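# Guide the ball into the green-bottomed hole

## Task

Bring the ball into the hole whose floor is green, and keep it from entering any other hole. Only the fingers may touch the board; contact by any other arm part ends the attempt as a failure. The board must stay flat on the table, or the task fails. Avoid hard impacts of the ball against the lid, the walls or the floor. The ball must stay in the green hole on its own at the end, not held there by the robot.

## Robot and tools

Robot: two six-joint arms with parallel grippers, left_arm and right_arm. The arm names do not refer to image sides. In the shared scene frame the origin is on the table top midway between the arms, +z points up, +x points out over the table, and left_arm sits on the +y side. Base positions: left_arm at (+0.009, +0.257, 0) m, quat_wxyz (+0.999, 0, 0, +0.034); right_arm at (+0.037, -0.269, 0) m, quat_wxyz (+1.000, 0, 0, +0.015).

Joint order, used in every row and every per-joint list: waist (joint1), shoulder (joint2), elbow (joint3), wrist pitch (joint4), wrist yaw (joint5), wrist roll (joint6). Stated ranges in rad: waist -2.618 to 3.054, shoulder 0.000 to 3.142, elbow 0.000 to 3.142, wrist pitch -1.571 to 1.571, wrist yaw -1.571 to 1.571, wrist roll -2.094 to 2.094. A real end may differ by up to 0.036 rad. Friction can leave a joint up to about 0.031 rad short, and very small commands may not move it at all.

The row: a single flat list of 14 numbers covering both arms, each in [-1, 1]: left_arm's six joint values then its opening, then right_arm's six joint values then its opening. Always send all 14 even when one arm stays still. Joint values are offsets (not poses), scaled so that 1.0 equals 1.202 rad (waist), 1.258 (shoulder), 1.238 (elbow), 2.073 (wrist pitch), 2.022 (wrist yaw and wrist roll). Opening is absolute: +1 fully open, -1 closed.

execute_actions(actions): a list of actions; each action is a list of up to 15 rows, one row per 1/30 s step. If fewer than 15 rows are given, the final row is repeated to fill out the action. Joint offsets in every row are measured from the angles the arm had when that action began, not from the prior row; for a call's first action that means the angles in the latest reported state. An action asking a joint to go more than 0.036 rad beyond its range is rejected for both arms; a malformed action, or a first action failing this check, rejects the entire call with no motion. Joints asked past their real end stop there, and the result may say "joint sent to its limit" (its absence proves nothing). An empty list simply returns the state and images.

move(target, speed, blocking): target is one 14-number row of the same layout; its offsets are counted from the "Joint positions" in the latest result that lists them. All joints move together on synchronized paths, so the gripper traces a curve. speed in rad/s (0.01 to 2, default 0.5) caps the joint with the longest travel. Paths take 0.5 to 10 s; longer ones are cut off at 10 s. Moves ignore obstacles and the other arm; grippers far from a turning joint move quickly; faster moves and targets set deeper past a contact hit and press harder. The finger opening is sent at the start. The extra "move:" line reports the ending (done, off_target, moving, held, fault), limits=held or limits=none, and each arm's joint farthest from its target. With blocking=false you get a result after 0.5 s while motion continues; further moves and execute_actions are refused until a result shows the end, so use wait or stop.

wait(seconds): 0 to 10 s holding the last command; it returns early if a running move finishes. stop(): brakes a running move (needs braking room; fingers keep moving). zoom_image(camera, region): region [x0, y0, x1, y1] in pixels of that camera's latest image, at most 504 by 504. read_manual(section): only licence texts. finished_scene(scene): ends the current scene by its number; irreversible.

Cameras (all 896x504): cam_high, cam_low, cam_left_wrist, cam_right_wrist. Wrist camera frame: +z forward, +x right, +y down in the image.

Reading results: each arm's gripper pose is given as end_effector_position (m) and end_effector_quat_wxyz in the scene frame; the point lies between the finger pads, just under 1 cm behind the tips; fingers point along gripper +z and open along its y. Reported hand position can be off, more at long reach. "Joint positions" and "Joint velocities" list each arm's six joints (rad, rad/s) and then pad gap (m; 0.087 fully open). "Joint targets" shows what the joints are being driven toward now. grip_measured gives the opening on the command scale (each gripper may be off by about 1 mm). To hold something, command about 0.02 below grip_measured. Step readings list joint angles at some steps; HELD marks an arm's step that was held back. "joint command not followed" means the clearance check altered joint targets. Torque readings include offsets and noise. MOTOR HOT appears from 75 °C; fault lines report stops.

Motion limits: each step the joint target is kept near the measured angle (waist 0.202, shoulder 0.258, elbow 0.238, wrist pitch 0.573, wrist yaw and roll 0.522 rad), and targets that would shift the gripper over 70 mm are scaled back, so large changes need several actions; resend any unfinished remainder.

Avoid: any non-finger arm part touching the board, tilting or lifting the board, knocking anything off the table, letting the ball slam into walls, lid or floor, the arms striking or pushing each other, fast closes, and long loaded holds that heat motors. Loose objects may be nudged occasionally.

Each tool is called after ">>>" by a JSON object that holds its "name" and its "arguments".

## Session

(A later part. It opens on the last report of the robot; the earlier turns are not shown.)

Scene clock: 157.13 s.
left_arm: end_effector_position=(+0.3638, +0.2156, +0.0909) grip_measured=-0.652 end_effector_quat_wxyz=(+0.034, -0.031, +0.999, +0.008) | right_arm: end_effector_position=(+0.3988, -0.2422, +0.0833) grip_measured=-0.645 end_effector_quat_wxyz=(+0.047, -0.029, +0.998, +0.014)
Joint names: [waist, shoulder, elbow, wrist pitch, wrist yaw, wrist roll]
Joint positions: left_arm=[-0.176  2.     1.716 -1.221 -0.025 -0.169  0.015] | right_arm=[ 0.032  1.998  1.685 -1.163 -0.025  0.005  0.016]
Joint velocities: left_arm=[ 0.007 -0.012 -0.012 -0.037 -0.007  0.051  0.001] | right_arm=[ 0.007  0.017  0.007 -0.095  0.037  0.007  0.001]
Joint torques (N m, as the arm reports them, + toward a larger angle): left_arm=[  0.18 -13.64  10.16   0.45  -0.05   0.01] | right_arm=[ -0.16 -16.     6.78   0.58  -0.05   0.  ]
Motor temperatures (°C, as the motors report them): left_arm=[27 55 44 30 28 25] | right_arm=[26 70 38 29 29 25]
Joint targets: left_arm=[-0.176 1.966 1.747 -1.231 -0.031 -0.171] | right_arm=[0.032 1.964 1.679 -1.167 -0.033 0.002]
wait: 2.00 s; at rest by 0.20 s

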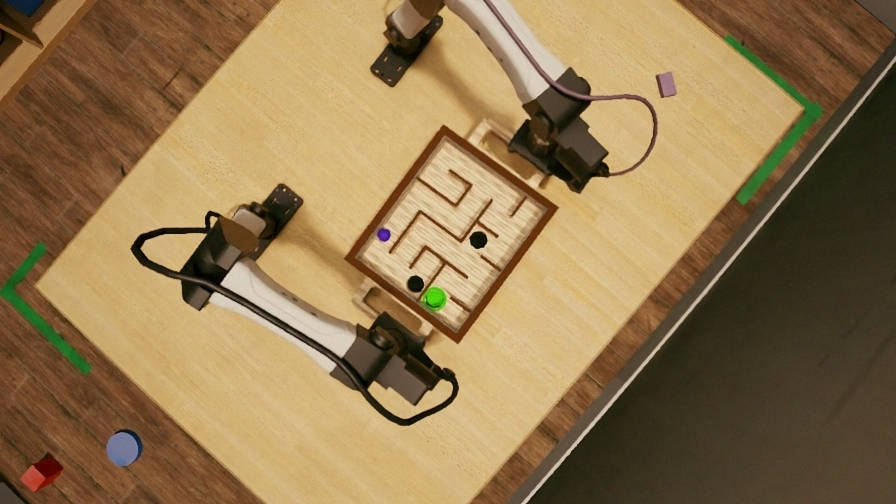

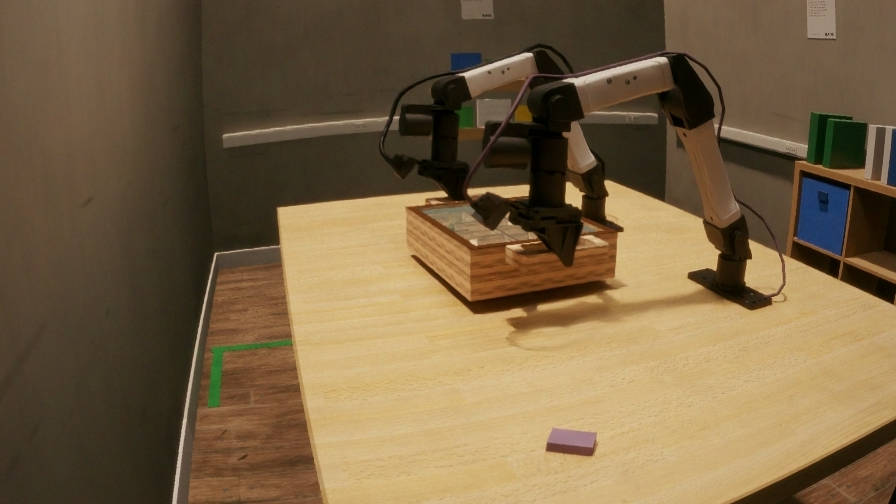

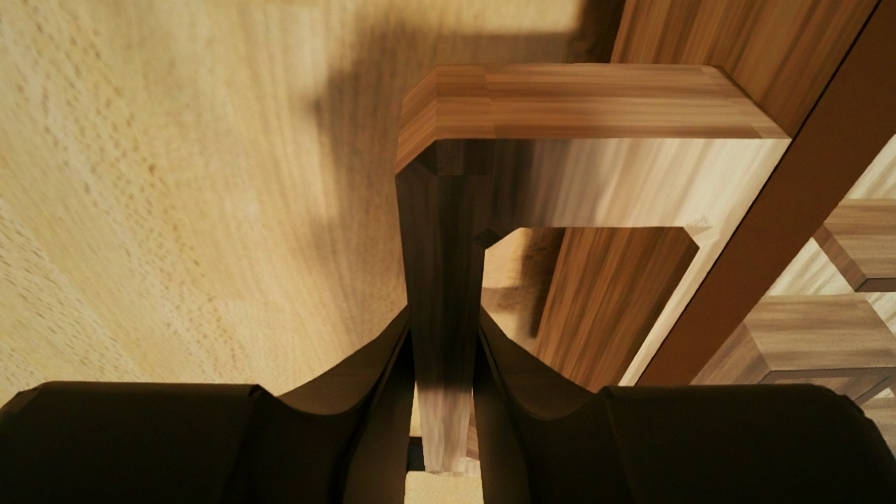

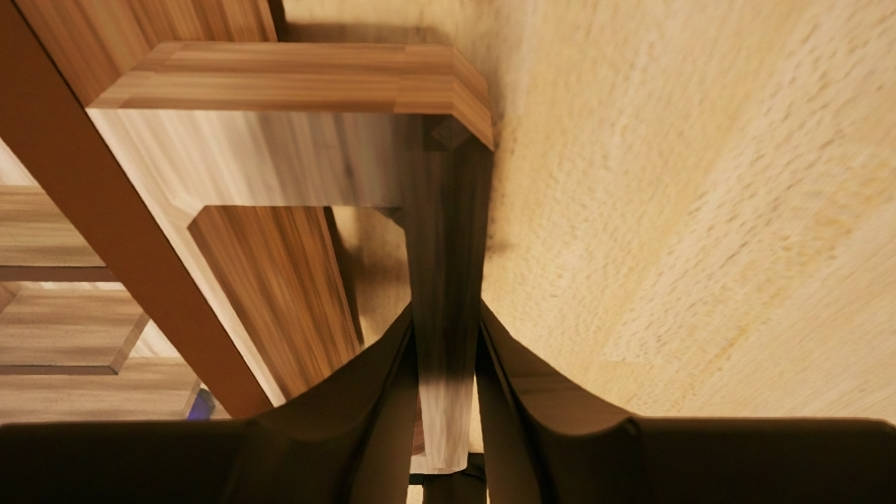

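>>> {"name": "execute_actions", "arguments": {"actions": [[[0,-0.027,0.025,-0.012,0,0,-0.78,0,-0.027,0.01,-0.012,0,0,-0.78],[0,-0.027,0.025,-0.018,0,0,-0.78,0,-0.027,0.01,-0.019,0,0,-0.78],[0,-0.027,0.025,-0.024,0,0,-0.78,0,-0.027,0.01,-0.025,0,0,-0.78],[0,-0.027,0.025,-0.03,0,0,-0.78,0,-0.027,0.01,-0.032,0,0,-0.78],[0,-0.027,0.025,-0.036,0,0,-0.78,0,-0.027,0.01,-0.038,0,0,-0.78]]]}}

>>> {"name": "wait", "arguments": {"seconds": 0.6}}

>>> {"name": "execute_actions", "arguments": {"actions": [[[0,-0.027,0.025,0,0,0,-0.78,0,-0.027,0.01,0,0,0,-0.78],[0,-0.027,0.025,0.007,0,0,-0.78,0,-0.027,0.01,0.007,0,0,-0.78],[0,-0.027,0.025,0.013,0,0,-0.78,0,-0.027,0.01,0.013,0,0,-0.78]]]}}

>>> {"name": "wait", "arguments": {"seconds": 1}}

Scene clock: 170.17 s.
left_arm: end_effector_position=(+0.3537, +0.2156, +0.0921) grip_measured=-0.652 end_effector_quat_wxyz=(+0.014, -0.030, +0.999, +0.007) | right_arm: end_effector_position=(+0.3881, -0.2425, +0.0843) grip_measured=-0.645 end_effector_quat_wxyz=(+0.026, -0.028, +0.999, +0.015)
Joint names: [waist, shoulder, elbow, wrist pitch, wrist yaw, wrist roll]
Joint positions: left_arm=[-0.176  2.     1.716 -1.261 -0.019 -0.169  0.015] | right_arm=[ 0.032  1.998  1.685 -1.206 -0.027  0.005  0.016]
Joint velocities: left_arm=[-0.007 -0.012  0.002 -0.051  0.066  0.051 -0.001] | right_arm=[-0.007 -0.002 -0.002  0.066  0.007  0.022 -0.001]
Joint torques (N m, as the arm reports them, + toward a larger angle): left_arm=[  0.19 -13.57  10.06   0.1   -0.05   0.02] | right_arm=[ -0.31 -15.87   7.96   0.21   0.01   0.03]
Motor temperatures (°C, as the motors report them): left_arm=[27 56 44 30 28 25] | right_arm=[26 71 38 29 29 25]
Joint targets: left_arm=[-0.176 1.966 1.747 -1.296 -0.025 -0.169] | right_arm=[0.032 1.964 1.698 -1.242 -0.025 0.005]
Step readings (joint positions):
0: left_arm=[-0.176 2.000 1.716 -1.221 -0.025 -0.169] | right_arm=[0.032 1.998 1.685 -1.163 -0.025 0.005]
1: left_arm=[-0.176 2.000 1.716 -1.221 -0.025 -0.169] | right_arm=[0.032 1.998 1.685 -1.163 -0.025 0.005]
2: left_arm=[-0.176 2.000 1.716 -1.222 -0.025 -0.169] | right_arm=[0.032 1.998 1.685 -1.164 -0.025 0.005]
4: left_arm=[-0.176 2.000 1.716 -1.226 -0.025 -0.169] | right_arm=[0.032 1.998 1.685 -1.169 -0.025 0.005]
8: left_arm=[-0.176 2.000 1.716 -1.248 -0.021 -0.169] | right_arm=[0.032 1.998 1.685 -1.193 -0.027 0.005]
15: Joint positions above

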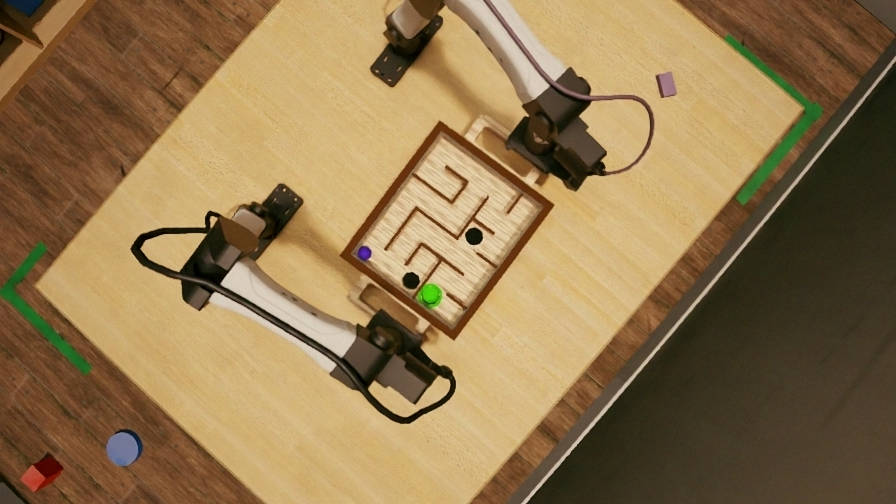

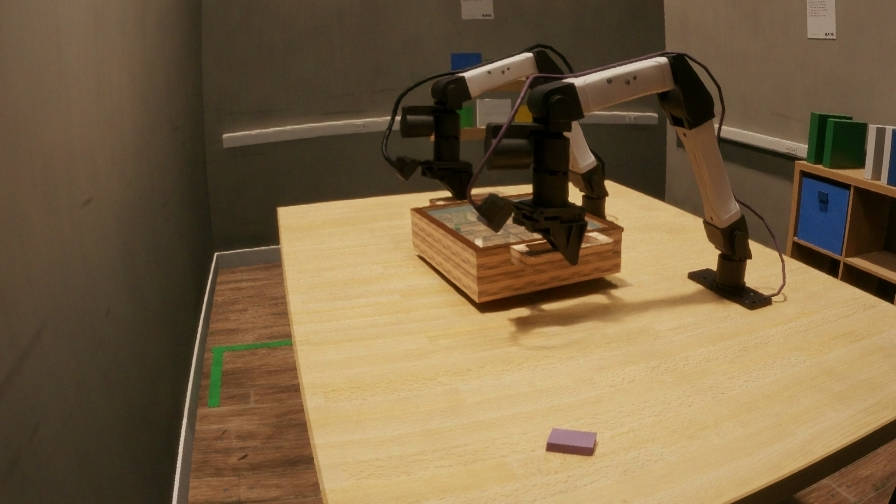

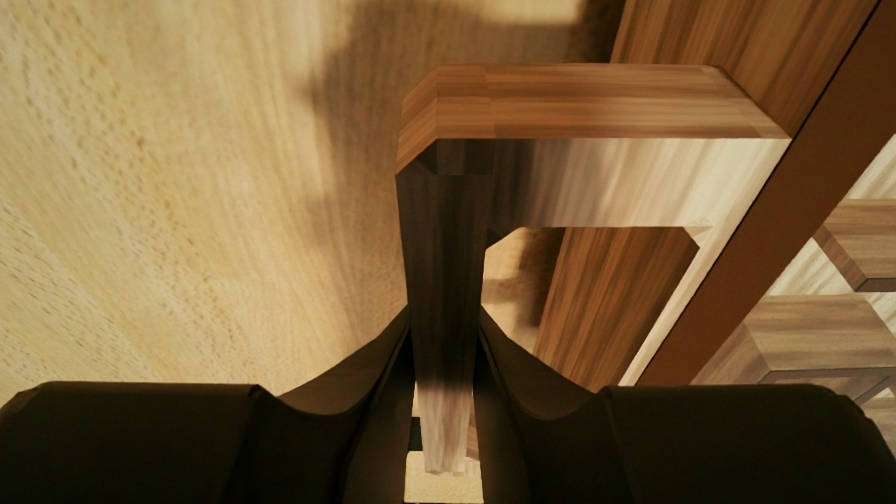

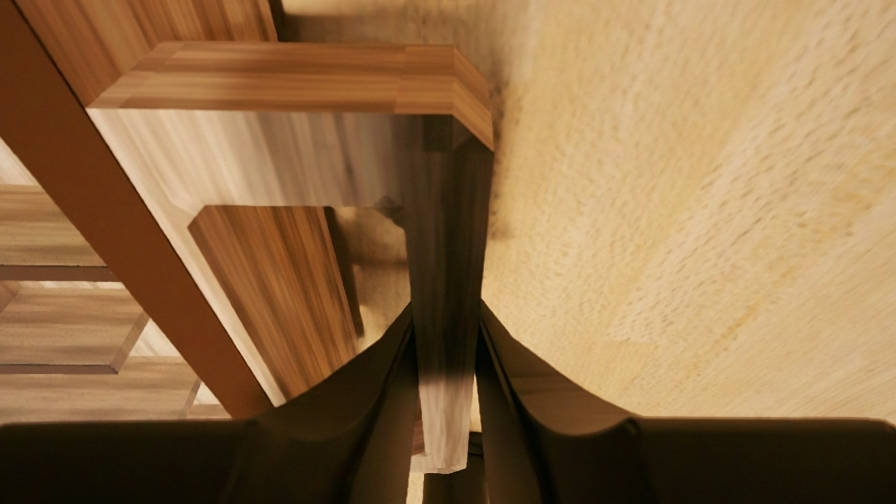

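Scene clock: 170.77 s.
left_arm: end_effector_position=(+0.3537, +0.2156, +0.0921) grip_measured=-0.652 end_effector_quat_wxyz=(+0.014, -0.030, +0.999, +0.007) | right_arm: end_effector_position=(+0.3881, -0.2425, +0.0843) grip_measured=-0.645 end_effector_quat_wxyz=(+0.026, -0.028, +0.999, +0.015)
Joint names: [waist, shoulder, elbow, wrist pitch, wrist yaw, wrist roll]
Joint positions: left_arm=[-0.176  2.     1.716 -1.261 -0.019 -0.169  0.015] | right_arm=[ 0.032  1.998  1.685 -1.206 -0.027  0.005  0.016]
Joint velocities: left_arm=[ 0.007  0.012 -0.002 -0.037  0.022 -0.051 -0.   ] | right_arm=[ 0.007 -0.002 -0.002  0.022 -0.095  0.022 -0.001]
Joint torques (N m, as the arm reports them, + toward a larger angle): left_arm=[  0.18 -13.59  10.05   0.09  -0.05   0.02] | right_arm=[ -0.16 -15.79   8.18   0.21  -0.02   0.05]
Motor temperatures (°C, as the motors report them): left_arm=[27 56 44 30 28 25] | right_arm=[26 71 38 29 29 25]
Joint targets: left_arm=[-0.176 1.966 1.747 -1.296 -0.025 -0.169] | right_arm=[0.032 1.964 1.698 -1.242 -0.025 0.005]
wait: 0.60 s; at rest by 0.17 s

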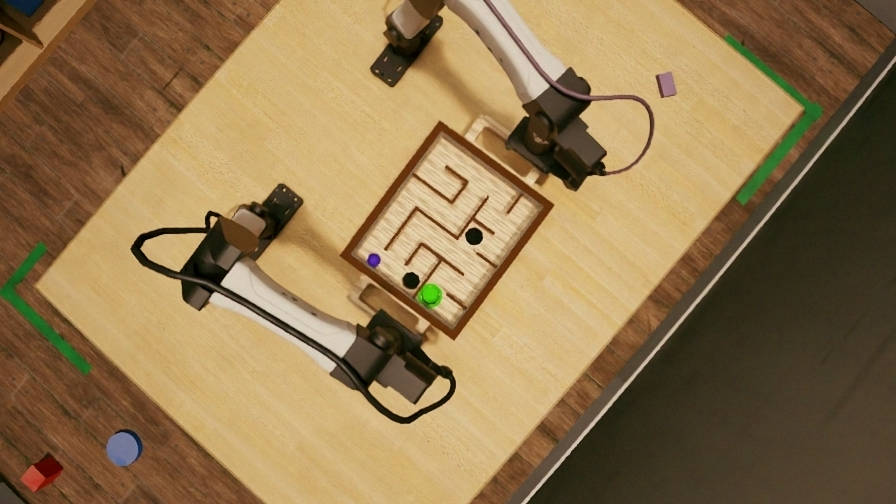

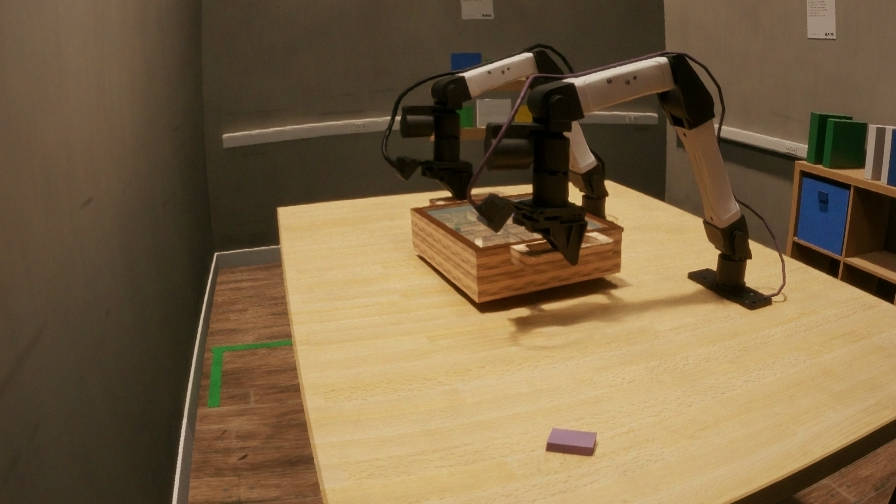

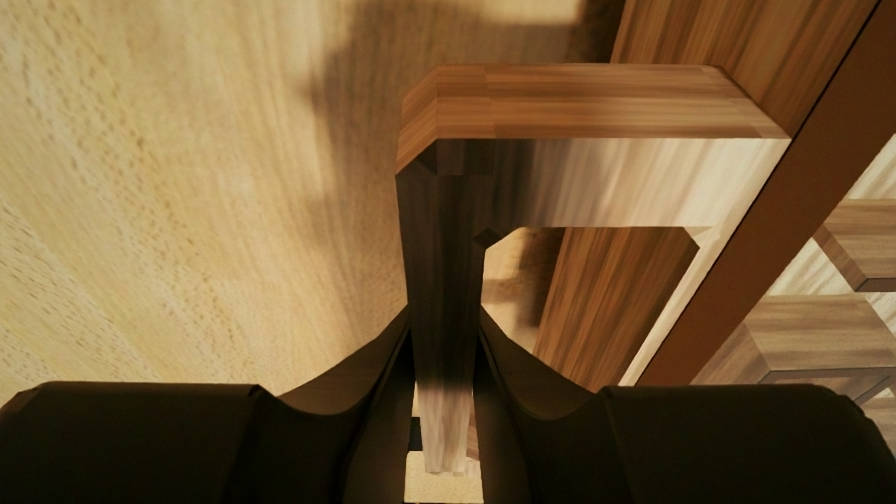

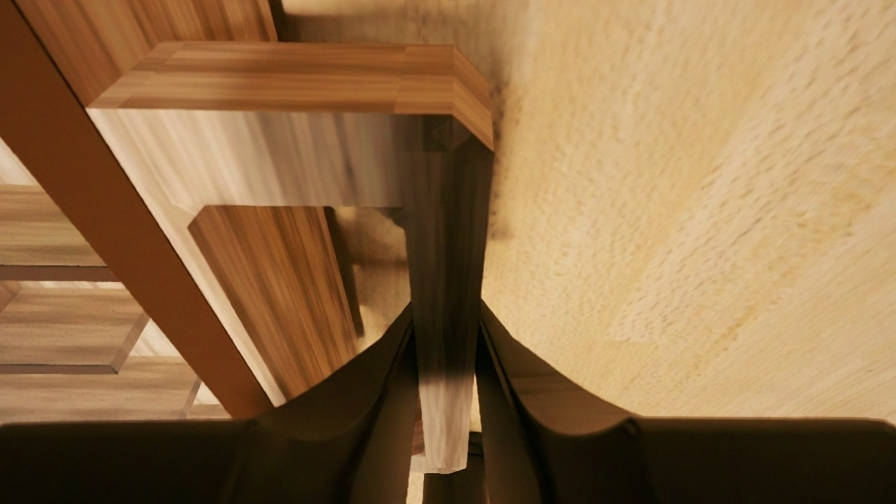

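Scene clock: 171.27 s.
left_arm: end_effector_position=(+0.3608, +0.2154, +0.0912) grip_measured=-0.652 end_effector_quat_wxyz=(+0.029, -0.030, +0.999, +0.007) | right_arm: end_effector_position=(+0.3957, -0.2423, +0.0835) grip_measured=-0.645 end_effector_quat_wxyz=(+0.041, -0.029, +0.999, +0.014)
Joint names: [waist, shoulder, elbow, wrist pitch, wrist yaw, wrist roll]
Joint positions: left_arm=[-0.176  2.     1.716 -1.233 -0.022 -0.169  0.015] | right_arm=[ 0.032  1.998  1.685 -1.175 -0.026  0.005  0.016]
Joint velocities: left_arm=[ 0.007  0.012 -0.017  0.022 -0.022 -0.081  0.002] | right_arm=[ 0.012  0.017 -0.002 -0.007 -0.081 -0.051 -0.   ]
Joint torques (N m, as the arm reports them, + toward a larger angle): left_arm=[  0.19 -13.61  10.14   0.52   0.06   0.02] | right_arm=[ -0.31 -15.75   8.11   0.59  -0.01   0.05]
Motor temperatures (°C, as the motors report them): left_arm=[27 56 44 30 28 25] | right_arm=[26 71 38 29 29 25]
Joint targets: left_arm=[-0.176 1.966 1.747 -1.234 -0.019 -0.169] | right_arm=[0.032 1.964 1.698 -1.179 -0.027 0.005]
Step readings (joint positions):
0: left_arm=[-0.176 2.000 1.716 -1.261 -0.019 -0.169] | right_arm=[0.032 1.998 1.685 -1.206 -0.027 0.005]
1: left_arm=[-0.176 2.000 1.716 -1.261 -0.018 -0.169] | right_arm=[0.032 1.998 1.685 -1.205 -0.027 0.005]
2: left_arm=[-0.176 2.000 1.716 -1.260 -0.018 -0.169] | right_arm=[0.032 1.998 1.685 -1.203 -0.027 0.005]
4: left_arm=[-0.176 2.000 1.716 -1.252 -0.018 -0.169] | right_arm=[0.032 1.998 1.685 -1.195 -0.027 0.005]
8: left_arm=[-0.176 2.000 1.716 -1.237 -0.021 -0.169] | right_arm=[0.032 1.998 1.685 -1.180 -0.026 0.005]
15: Joint positions above

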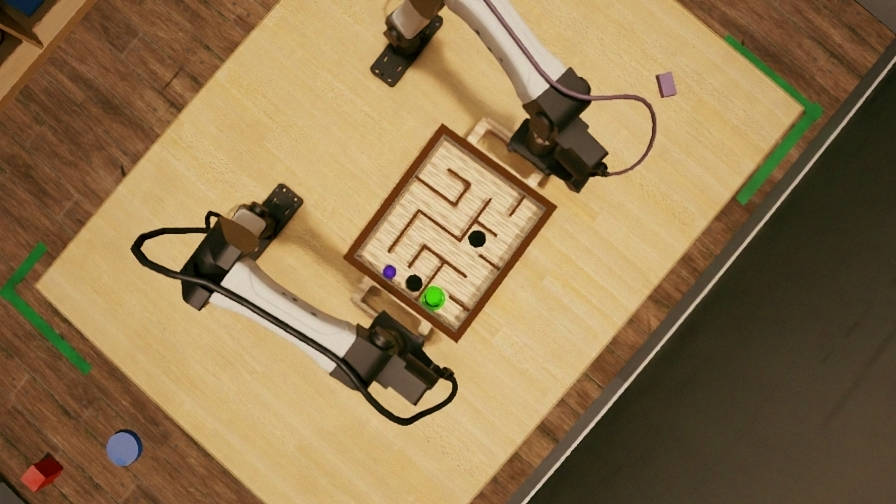

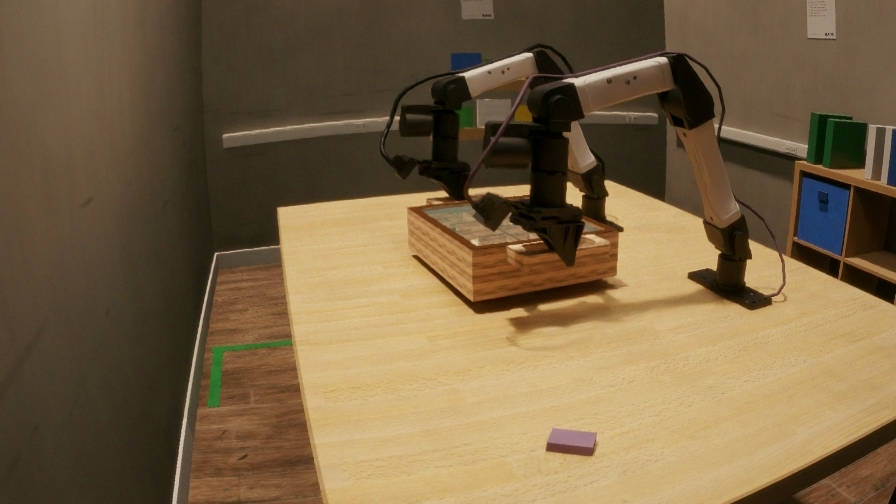

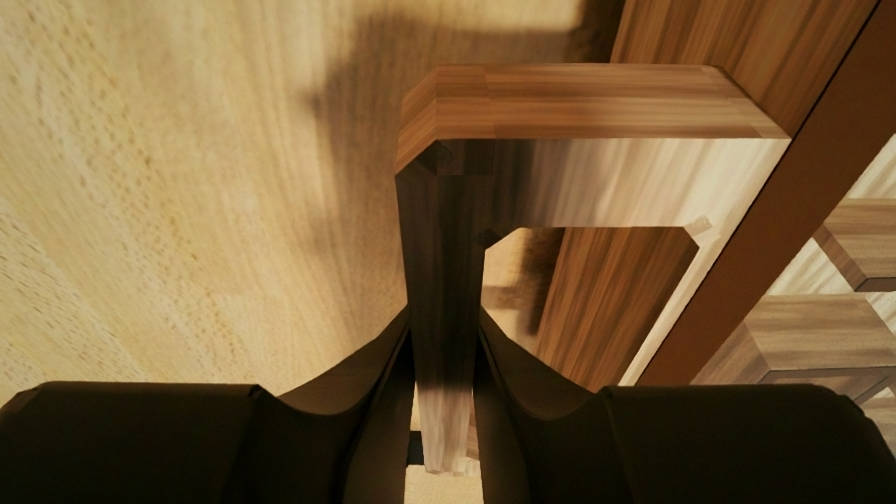

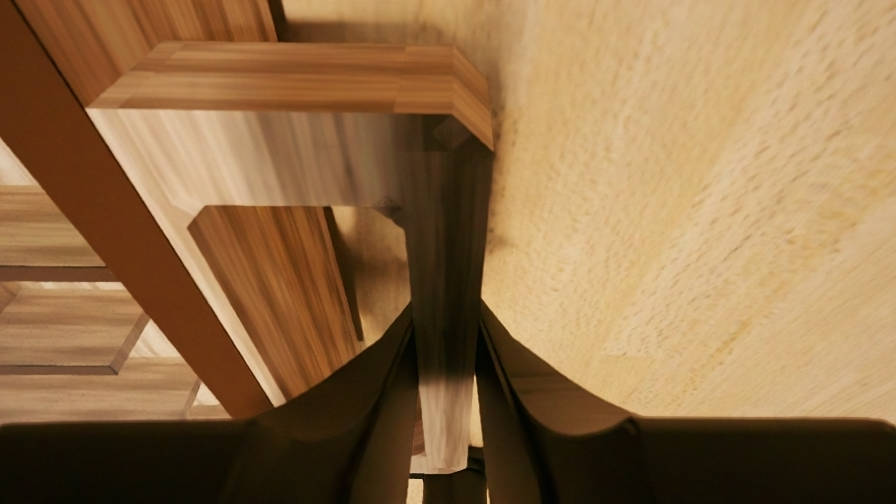

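Scene clock: 172.27 s.
left_arm: end_effector_position=(+0.3608, +0.2154, +0.0912) grip_measured=-0.652 end_effector_quat_wxyz=(+0.029, -0.030, +0.999, +0.007) | right_arm: end_effector_position=(+0.3957, -0.2423, +0.0835) grip_measured=-0.645 end_effector_quat_wxyz=(+0.041, -0.029, +0.999, +0.014)
Joint names: [waist, shoulder, elbow, wrist pitch, wrist yaw, wrist roll]
Joint positions: left_arm=[-0.176  2.     1.716 -1.233 -0.022 -0.169  0.015] | right_arm=[ 0.032  1.998  1.685 -1.175 -0.026  0.005  0.016]
Joint velocities: left_arm=[ 0.017  0.012  0.007  0.007 -0.007  0.007 -0.002] | right_arm=[ 0.007 -0.002  0.002  0.037  0.022 -0.007  0.001]
Joint torques (N m, as the arm reports them, + toward a larger angle): left_arm=[  0.19 -13.63  10.12   0.52   0.06   0.02] | right_arm=[ -0.01 -15.68   8.21   0.58   0.02   0.06]
Motor temperatures (°C, as the motors report them): left_arm=[27 56 44 30 28 25] | right_arm=[26 71 38 29 29 25]
Joint targets: left_arm=[-0.176 1.966 1.747 -1.234 -0.019 -0.169] | right_arm=[0.032 1.964 1.698 -1.179 -0.027 0.005]
wait: 1.00 s; at rest by 0.17 s

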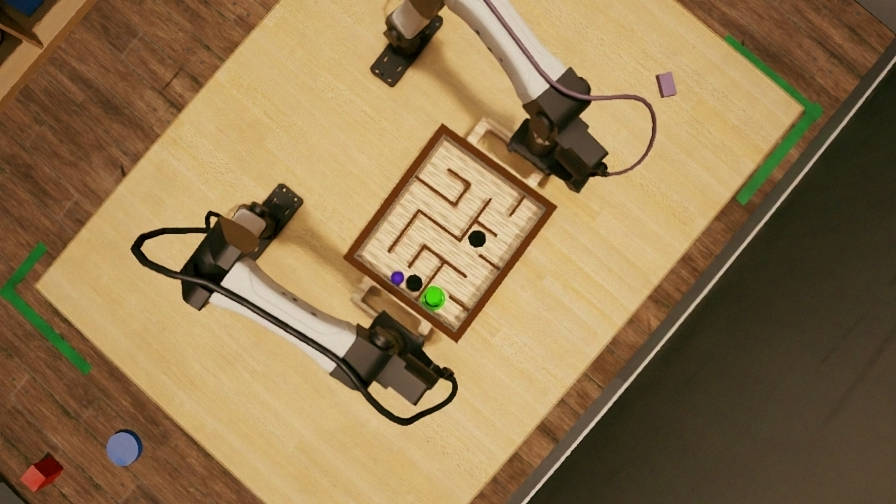

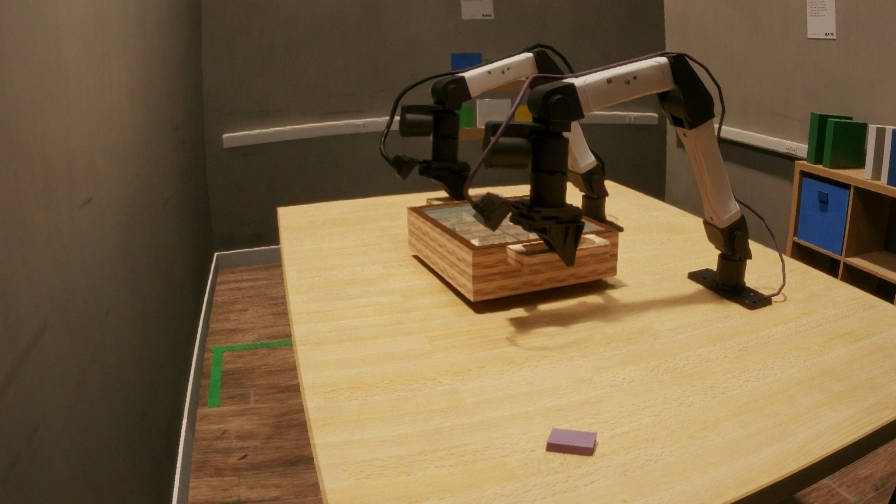

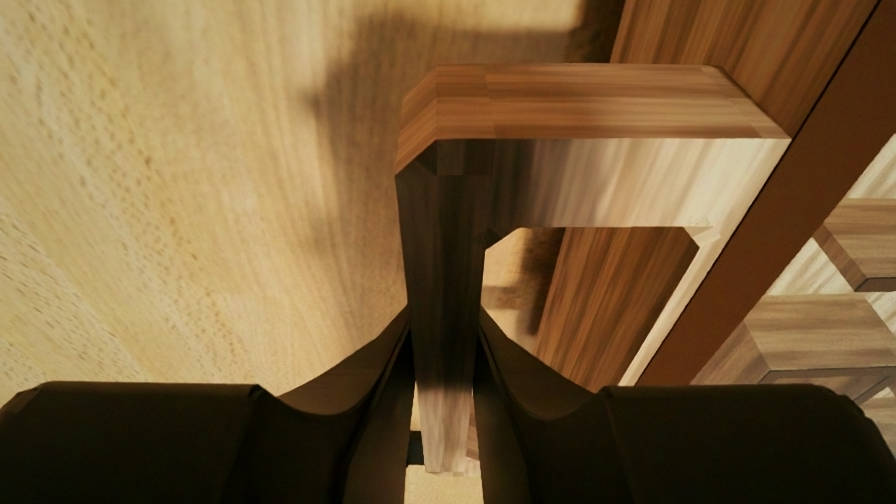

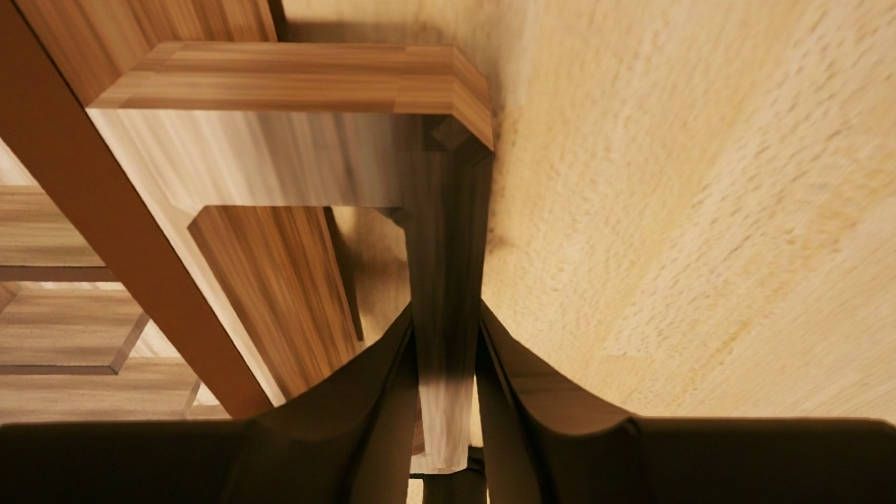

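At x≈1.85: a diagonal with a bit less −x works.

>>> {"name": "execute_actions", "arguments": {"actions": [[[0,-0.027,0.025,-0.003,0.003,0,-0.78,0,-0.027,0.025,-0.008,0.003,0,-0.78],[0,-0.027,0.025,-0.003,0.005,0,-0.78,0,-0.027,0.035,-0.014,0.005,0,-0.78],[0,-0.027,0.025,-0.003,0.007,0,-0.78,0,-0.027,0.042,-0.019,0.007,0,-0.78],[0,-0.027,0.025,-0.003,0.009,0,-0.78,0,-0.027,0.049,-0.024,0.009,0,-0.78],[0,-0.027,0.025,-0.003,0.011,0,-0.78,0,-0.027,0.056,-0.028,0.011,0,-0.78],[0,-0.027,0.025,-0.003,0.013,0,-0.78,0,-0.027,0.063,-0.032,0.013,0,-0.78],[0,-0.027,0.025,-0.003,0.015,0,-0.78,0,-0.027,0.07,-0.036,0.015,0,-0.78],[0,-0.027,0.025,-0.003,0.017,0,-0.78,0,-0.027,0.077,-0.04,0.017,0,-0.78],[0,-0.027,0.025,-0.003,0.019,0,-0.78,0,-0.027,0.084,-0.044,0.019,0,-0.78],[0,-0.027,0.025,-0.003,0.022,0,-0.78,0,-0.027,0.091,-0.049,0.022,0,-0.78],[0,-0.027,0.025,-0.003,0.025,0,-0.78,0,-0.027,0.1,-0.054,0.025,0,-0.78]]]}}

>>> {"name": "wait", "arguments": {"seconds": 1.5}}

Scene clock: 183.60 s.
left_arm: end_effector_position=(+0.3624, +0.2075, +0.0913) grip_measured=-0.653 end_effector_quat_wxyz=(+0.030, -0.031, +0.999, -0.015) | right_arm: end_effector_position=(+0.3986, -0.2501, +0.1052) grip_measured=-0.644 end_effector_quat_wxyz=(+0.045, -0.029, +0.999, -0.008)
Joint names: [waist, shoulder, elbow, wrist pitch, wrist yaw, wrist roll]
Joint positions: left_arm=[-0.176  2.     1.716 -1.223  0.021 -0.172  0.015] | right_arm=[ 0.032  1.998  1.772 -1.255  0.018  0.002  0.016]
Joint velocities: left_arm=[ 0.007 -0.007  0.002 -0.007  0.007  0.007 -0.   ] | right_arm=[-0.007  0.007  0.022 -0.095 -0.007 -0.007  0.   ]
Joint torques (N m, as the arm reports them, + toward a larger angle): left_arm=[  0.19 -13.74  10.26   0.44   0.03   0.05] | right_arm=[ -0.3  -16.01   9.88   0.41   0.03   0.05]
Motor temperatures (°C, as the motors report them): left_arm=[27 56 45 30 28 25] | right_arm=[26 72 38 29 29 25]
Joint targets: left_arm=[-0.176 1.966 1.747 -1.239 0.029 -0.170] | right_arm=[0.032 1.964 1.809 -1.287 0.025 0.006]
Step readings (joint positions):
0: left_arm=[-0.176 2.000 1.716 -1.233 -0.022 -0.169] | right_arm=[0.032 1.998 1.685 -1.175 -0.026 0.005]
1: left_arm=[-0.176 2.000 1.716 -1.233 -0.022 -0.169] | right_arm=[0.032 1.998 1.685 -1.175 -0.025 0.005]
2: left_arm=[-0.176 2.000 1.716 -1.233 -0.022 -0.169] | right_arm=[0.032 1.998 1.685 -1.175 -0.025 0.005]
4: left_arm=[-0.176 2.000 1.716 -1.233 -0.020 -0.169] | right_arm=[0.032 1.998 1.692 -1.182 -0.023 0.005]
8: left_arm=[-0.176 2.000 1.716 -1.230 -0.005 -0.171] | right_arm=[0.032 1.998 1.727 -1.211 -0.007 0.004]
15: Joint positions above

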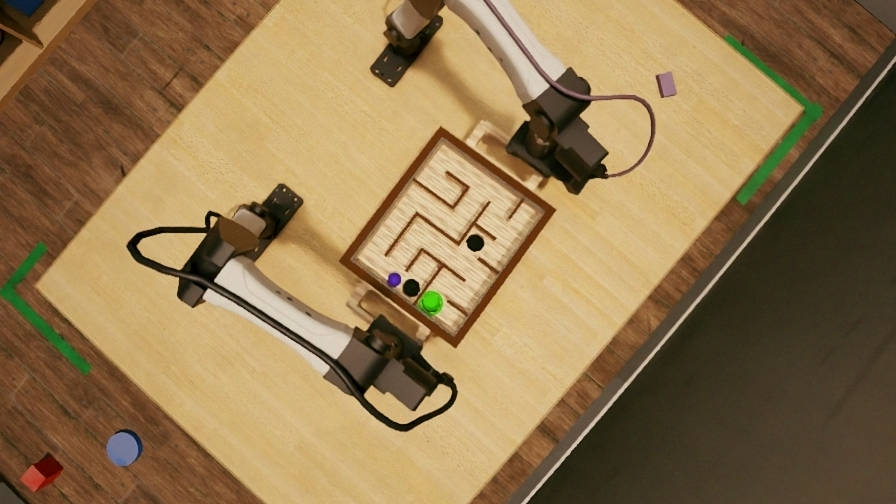

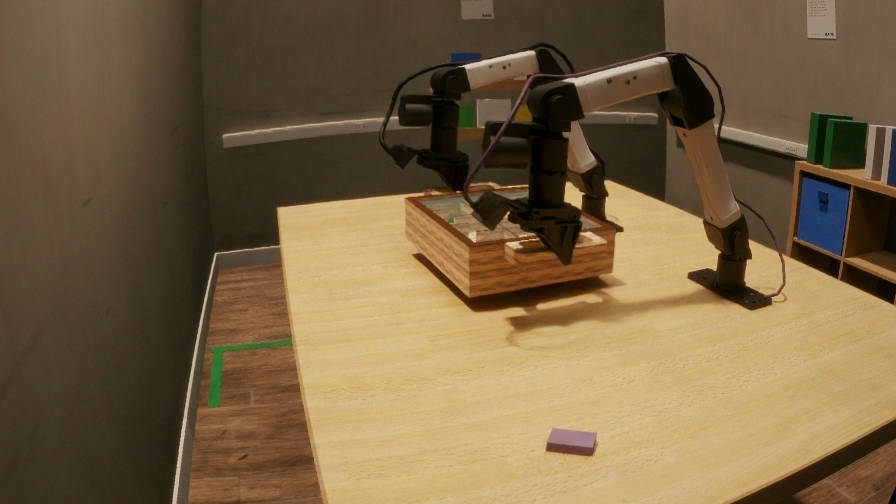

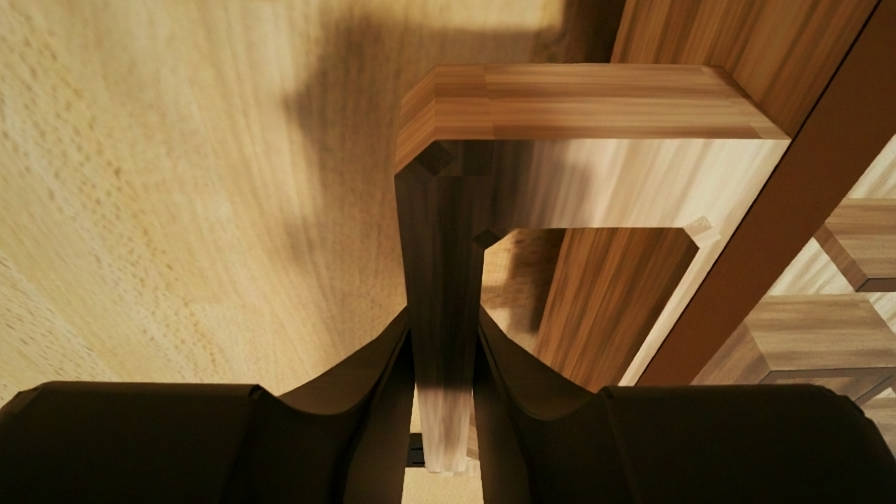

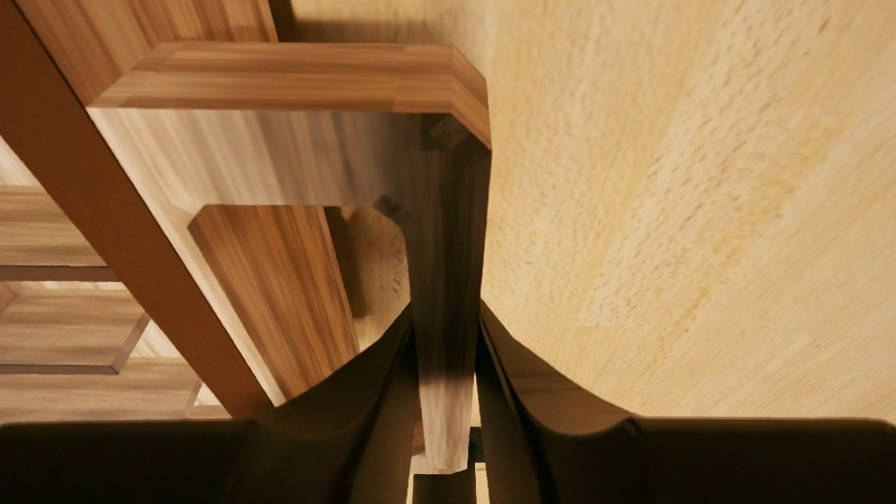

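Scene clock: 185.10 s.
left_arm: end_effector_position=(+0.3624, +0.2073, +0.0913) grip_measured=-0.653 end_effector_quat_wxyz=(+0.030, -0.031, +0.999, -0.016) | right_arm: end_effector_position=(+0.3972, -0.2503, +0.1054) grip_measured=-0.644 end_effector_quat_wxyz=(+0.042, -0.029, +0.999, -0.008)
Joint names: [waist, shoulder, elbow, wrist pitch, wrist yaw, wrist roll]
Joint positions: left_arm=[-0.176  2.     1.716 -1.223  0.023 -0.172  0.015] | right_arm=[ 0.032  1.998  1.772 -1.261  0.019  0.002  0.016]
Joint velocities: left_arm=[-0.012  0.002  0.027  0.037 -0.11  -0.11  -0.001] | right_arm=[-0.007  0.007 -0.022 -0.022 -0.007 -0.037 -0.   ]
Joint torques (N m, as the arm reports them, + toward a larger angle): left_arm=[  0.2  -13.64  10.14   0.38   0.13   0.04] | right_arm=[ -0.08 -16.11  10.02   0.35   0.1    0.05]
Motor temperatures (°C, as the motors report them): left_arm=[27 56 45 30 28 25] | right_arm=[26 72 38 29 29 25]
Joint targets: left_arm=[-0.176 1.966 1.747 -1.239 0.029 -0.170] | right_arm=[0.032 1.964 1.809 -1.287 0.025 0.006]
wait: 1.50 s; at rest by 0.23 s

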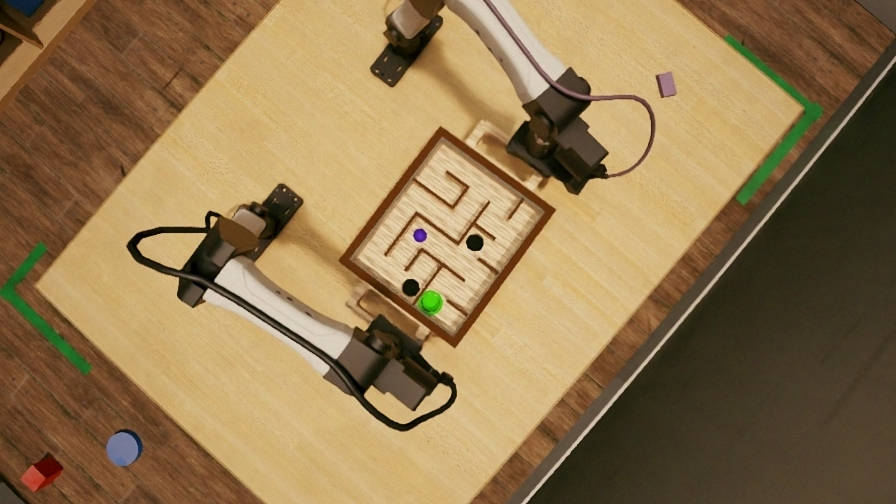

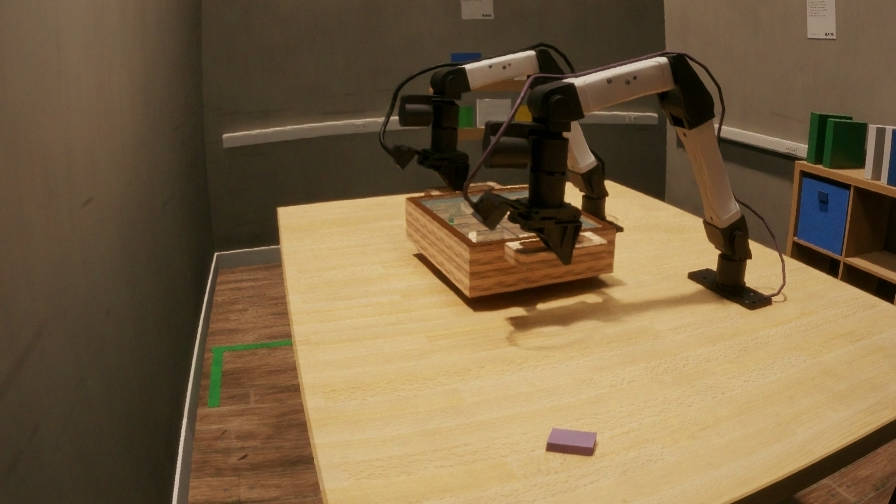

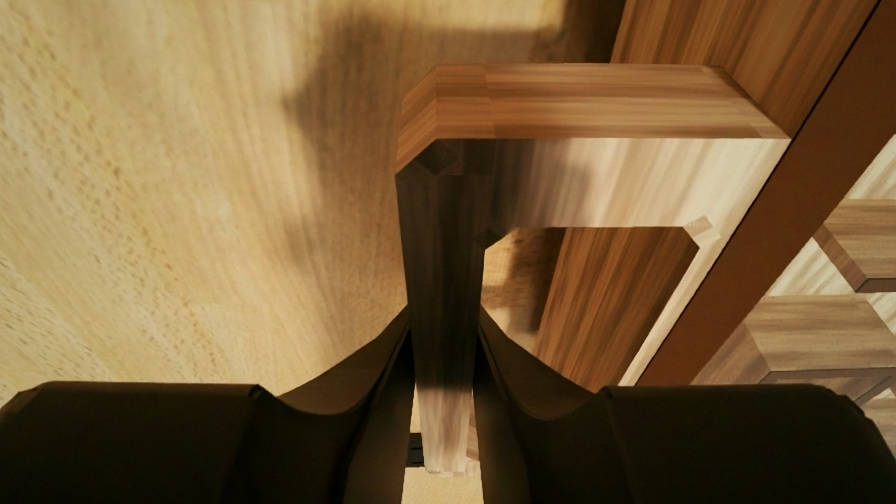

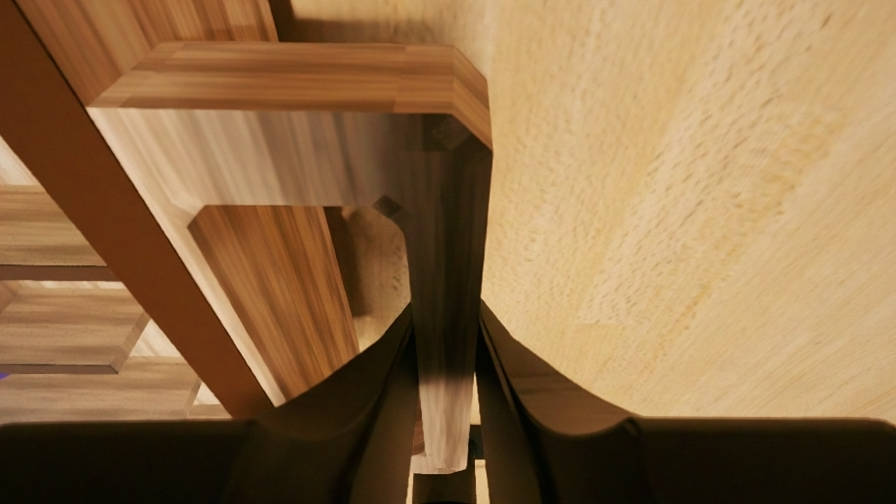

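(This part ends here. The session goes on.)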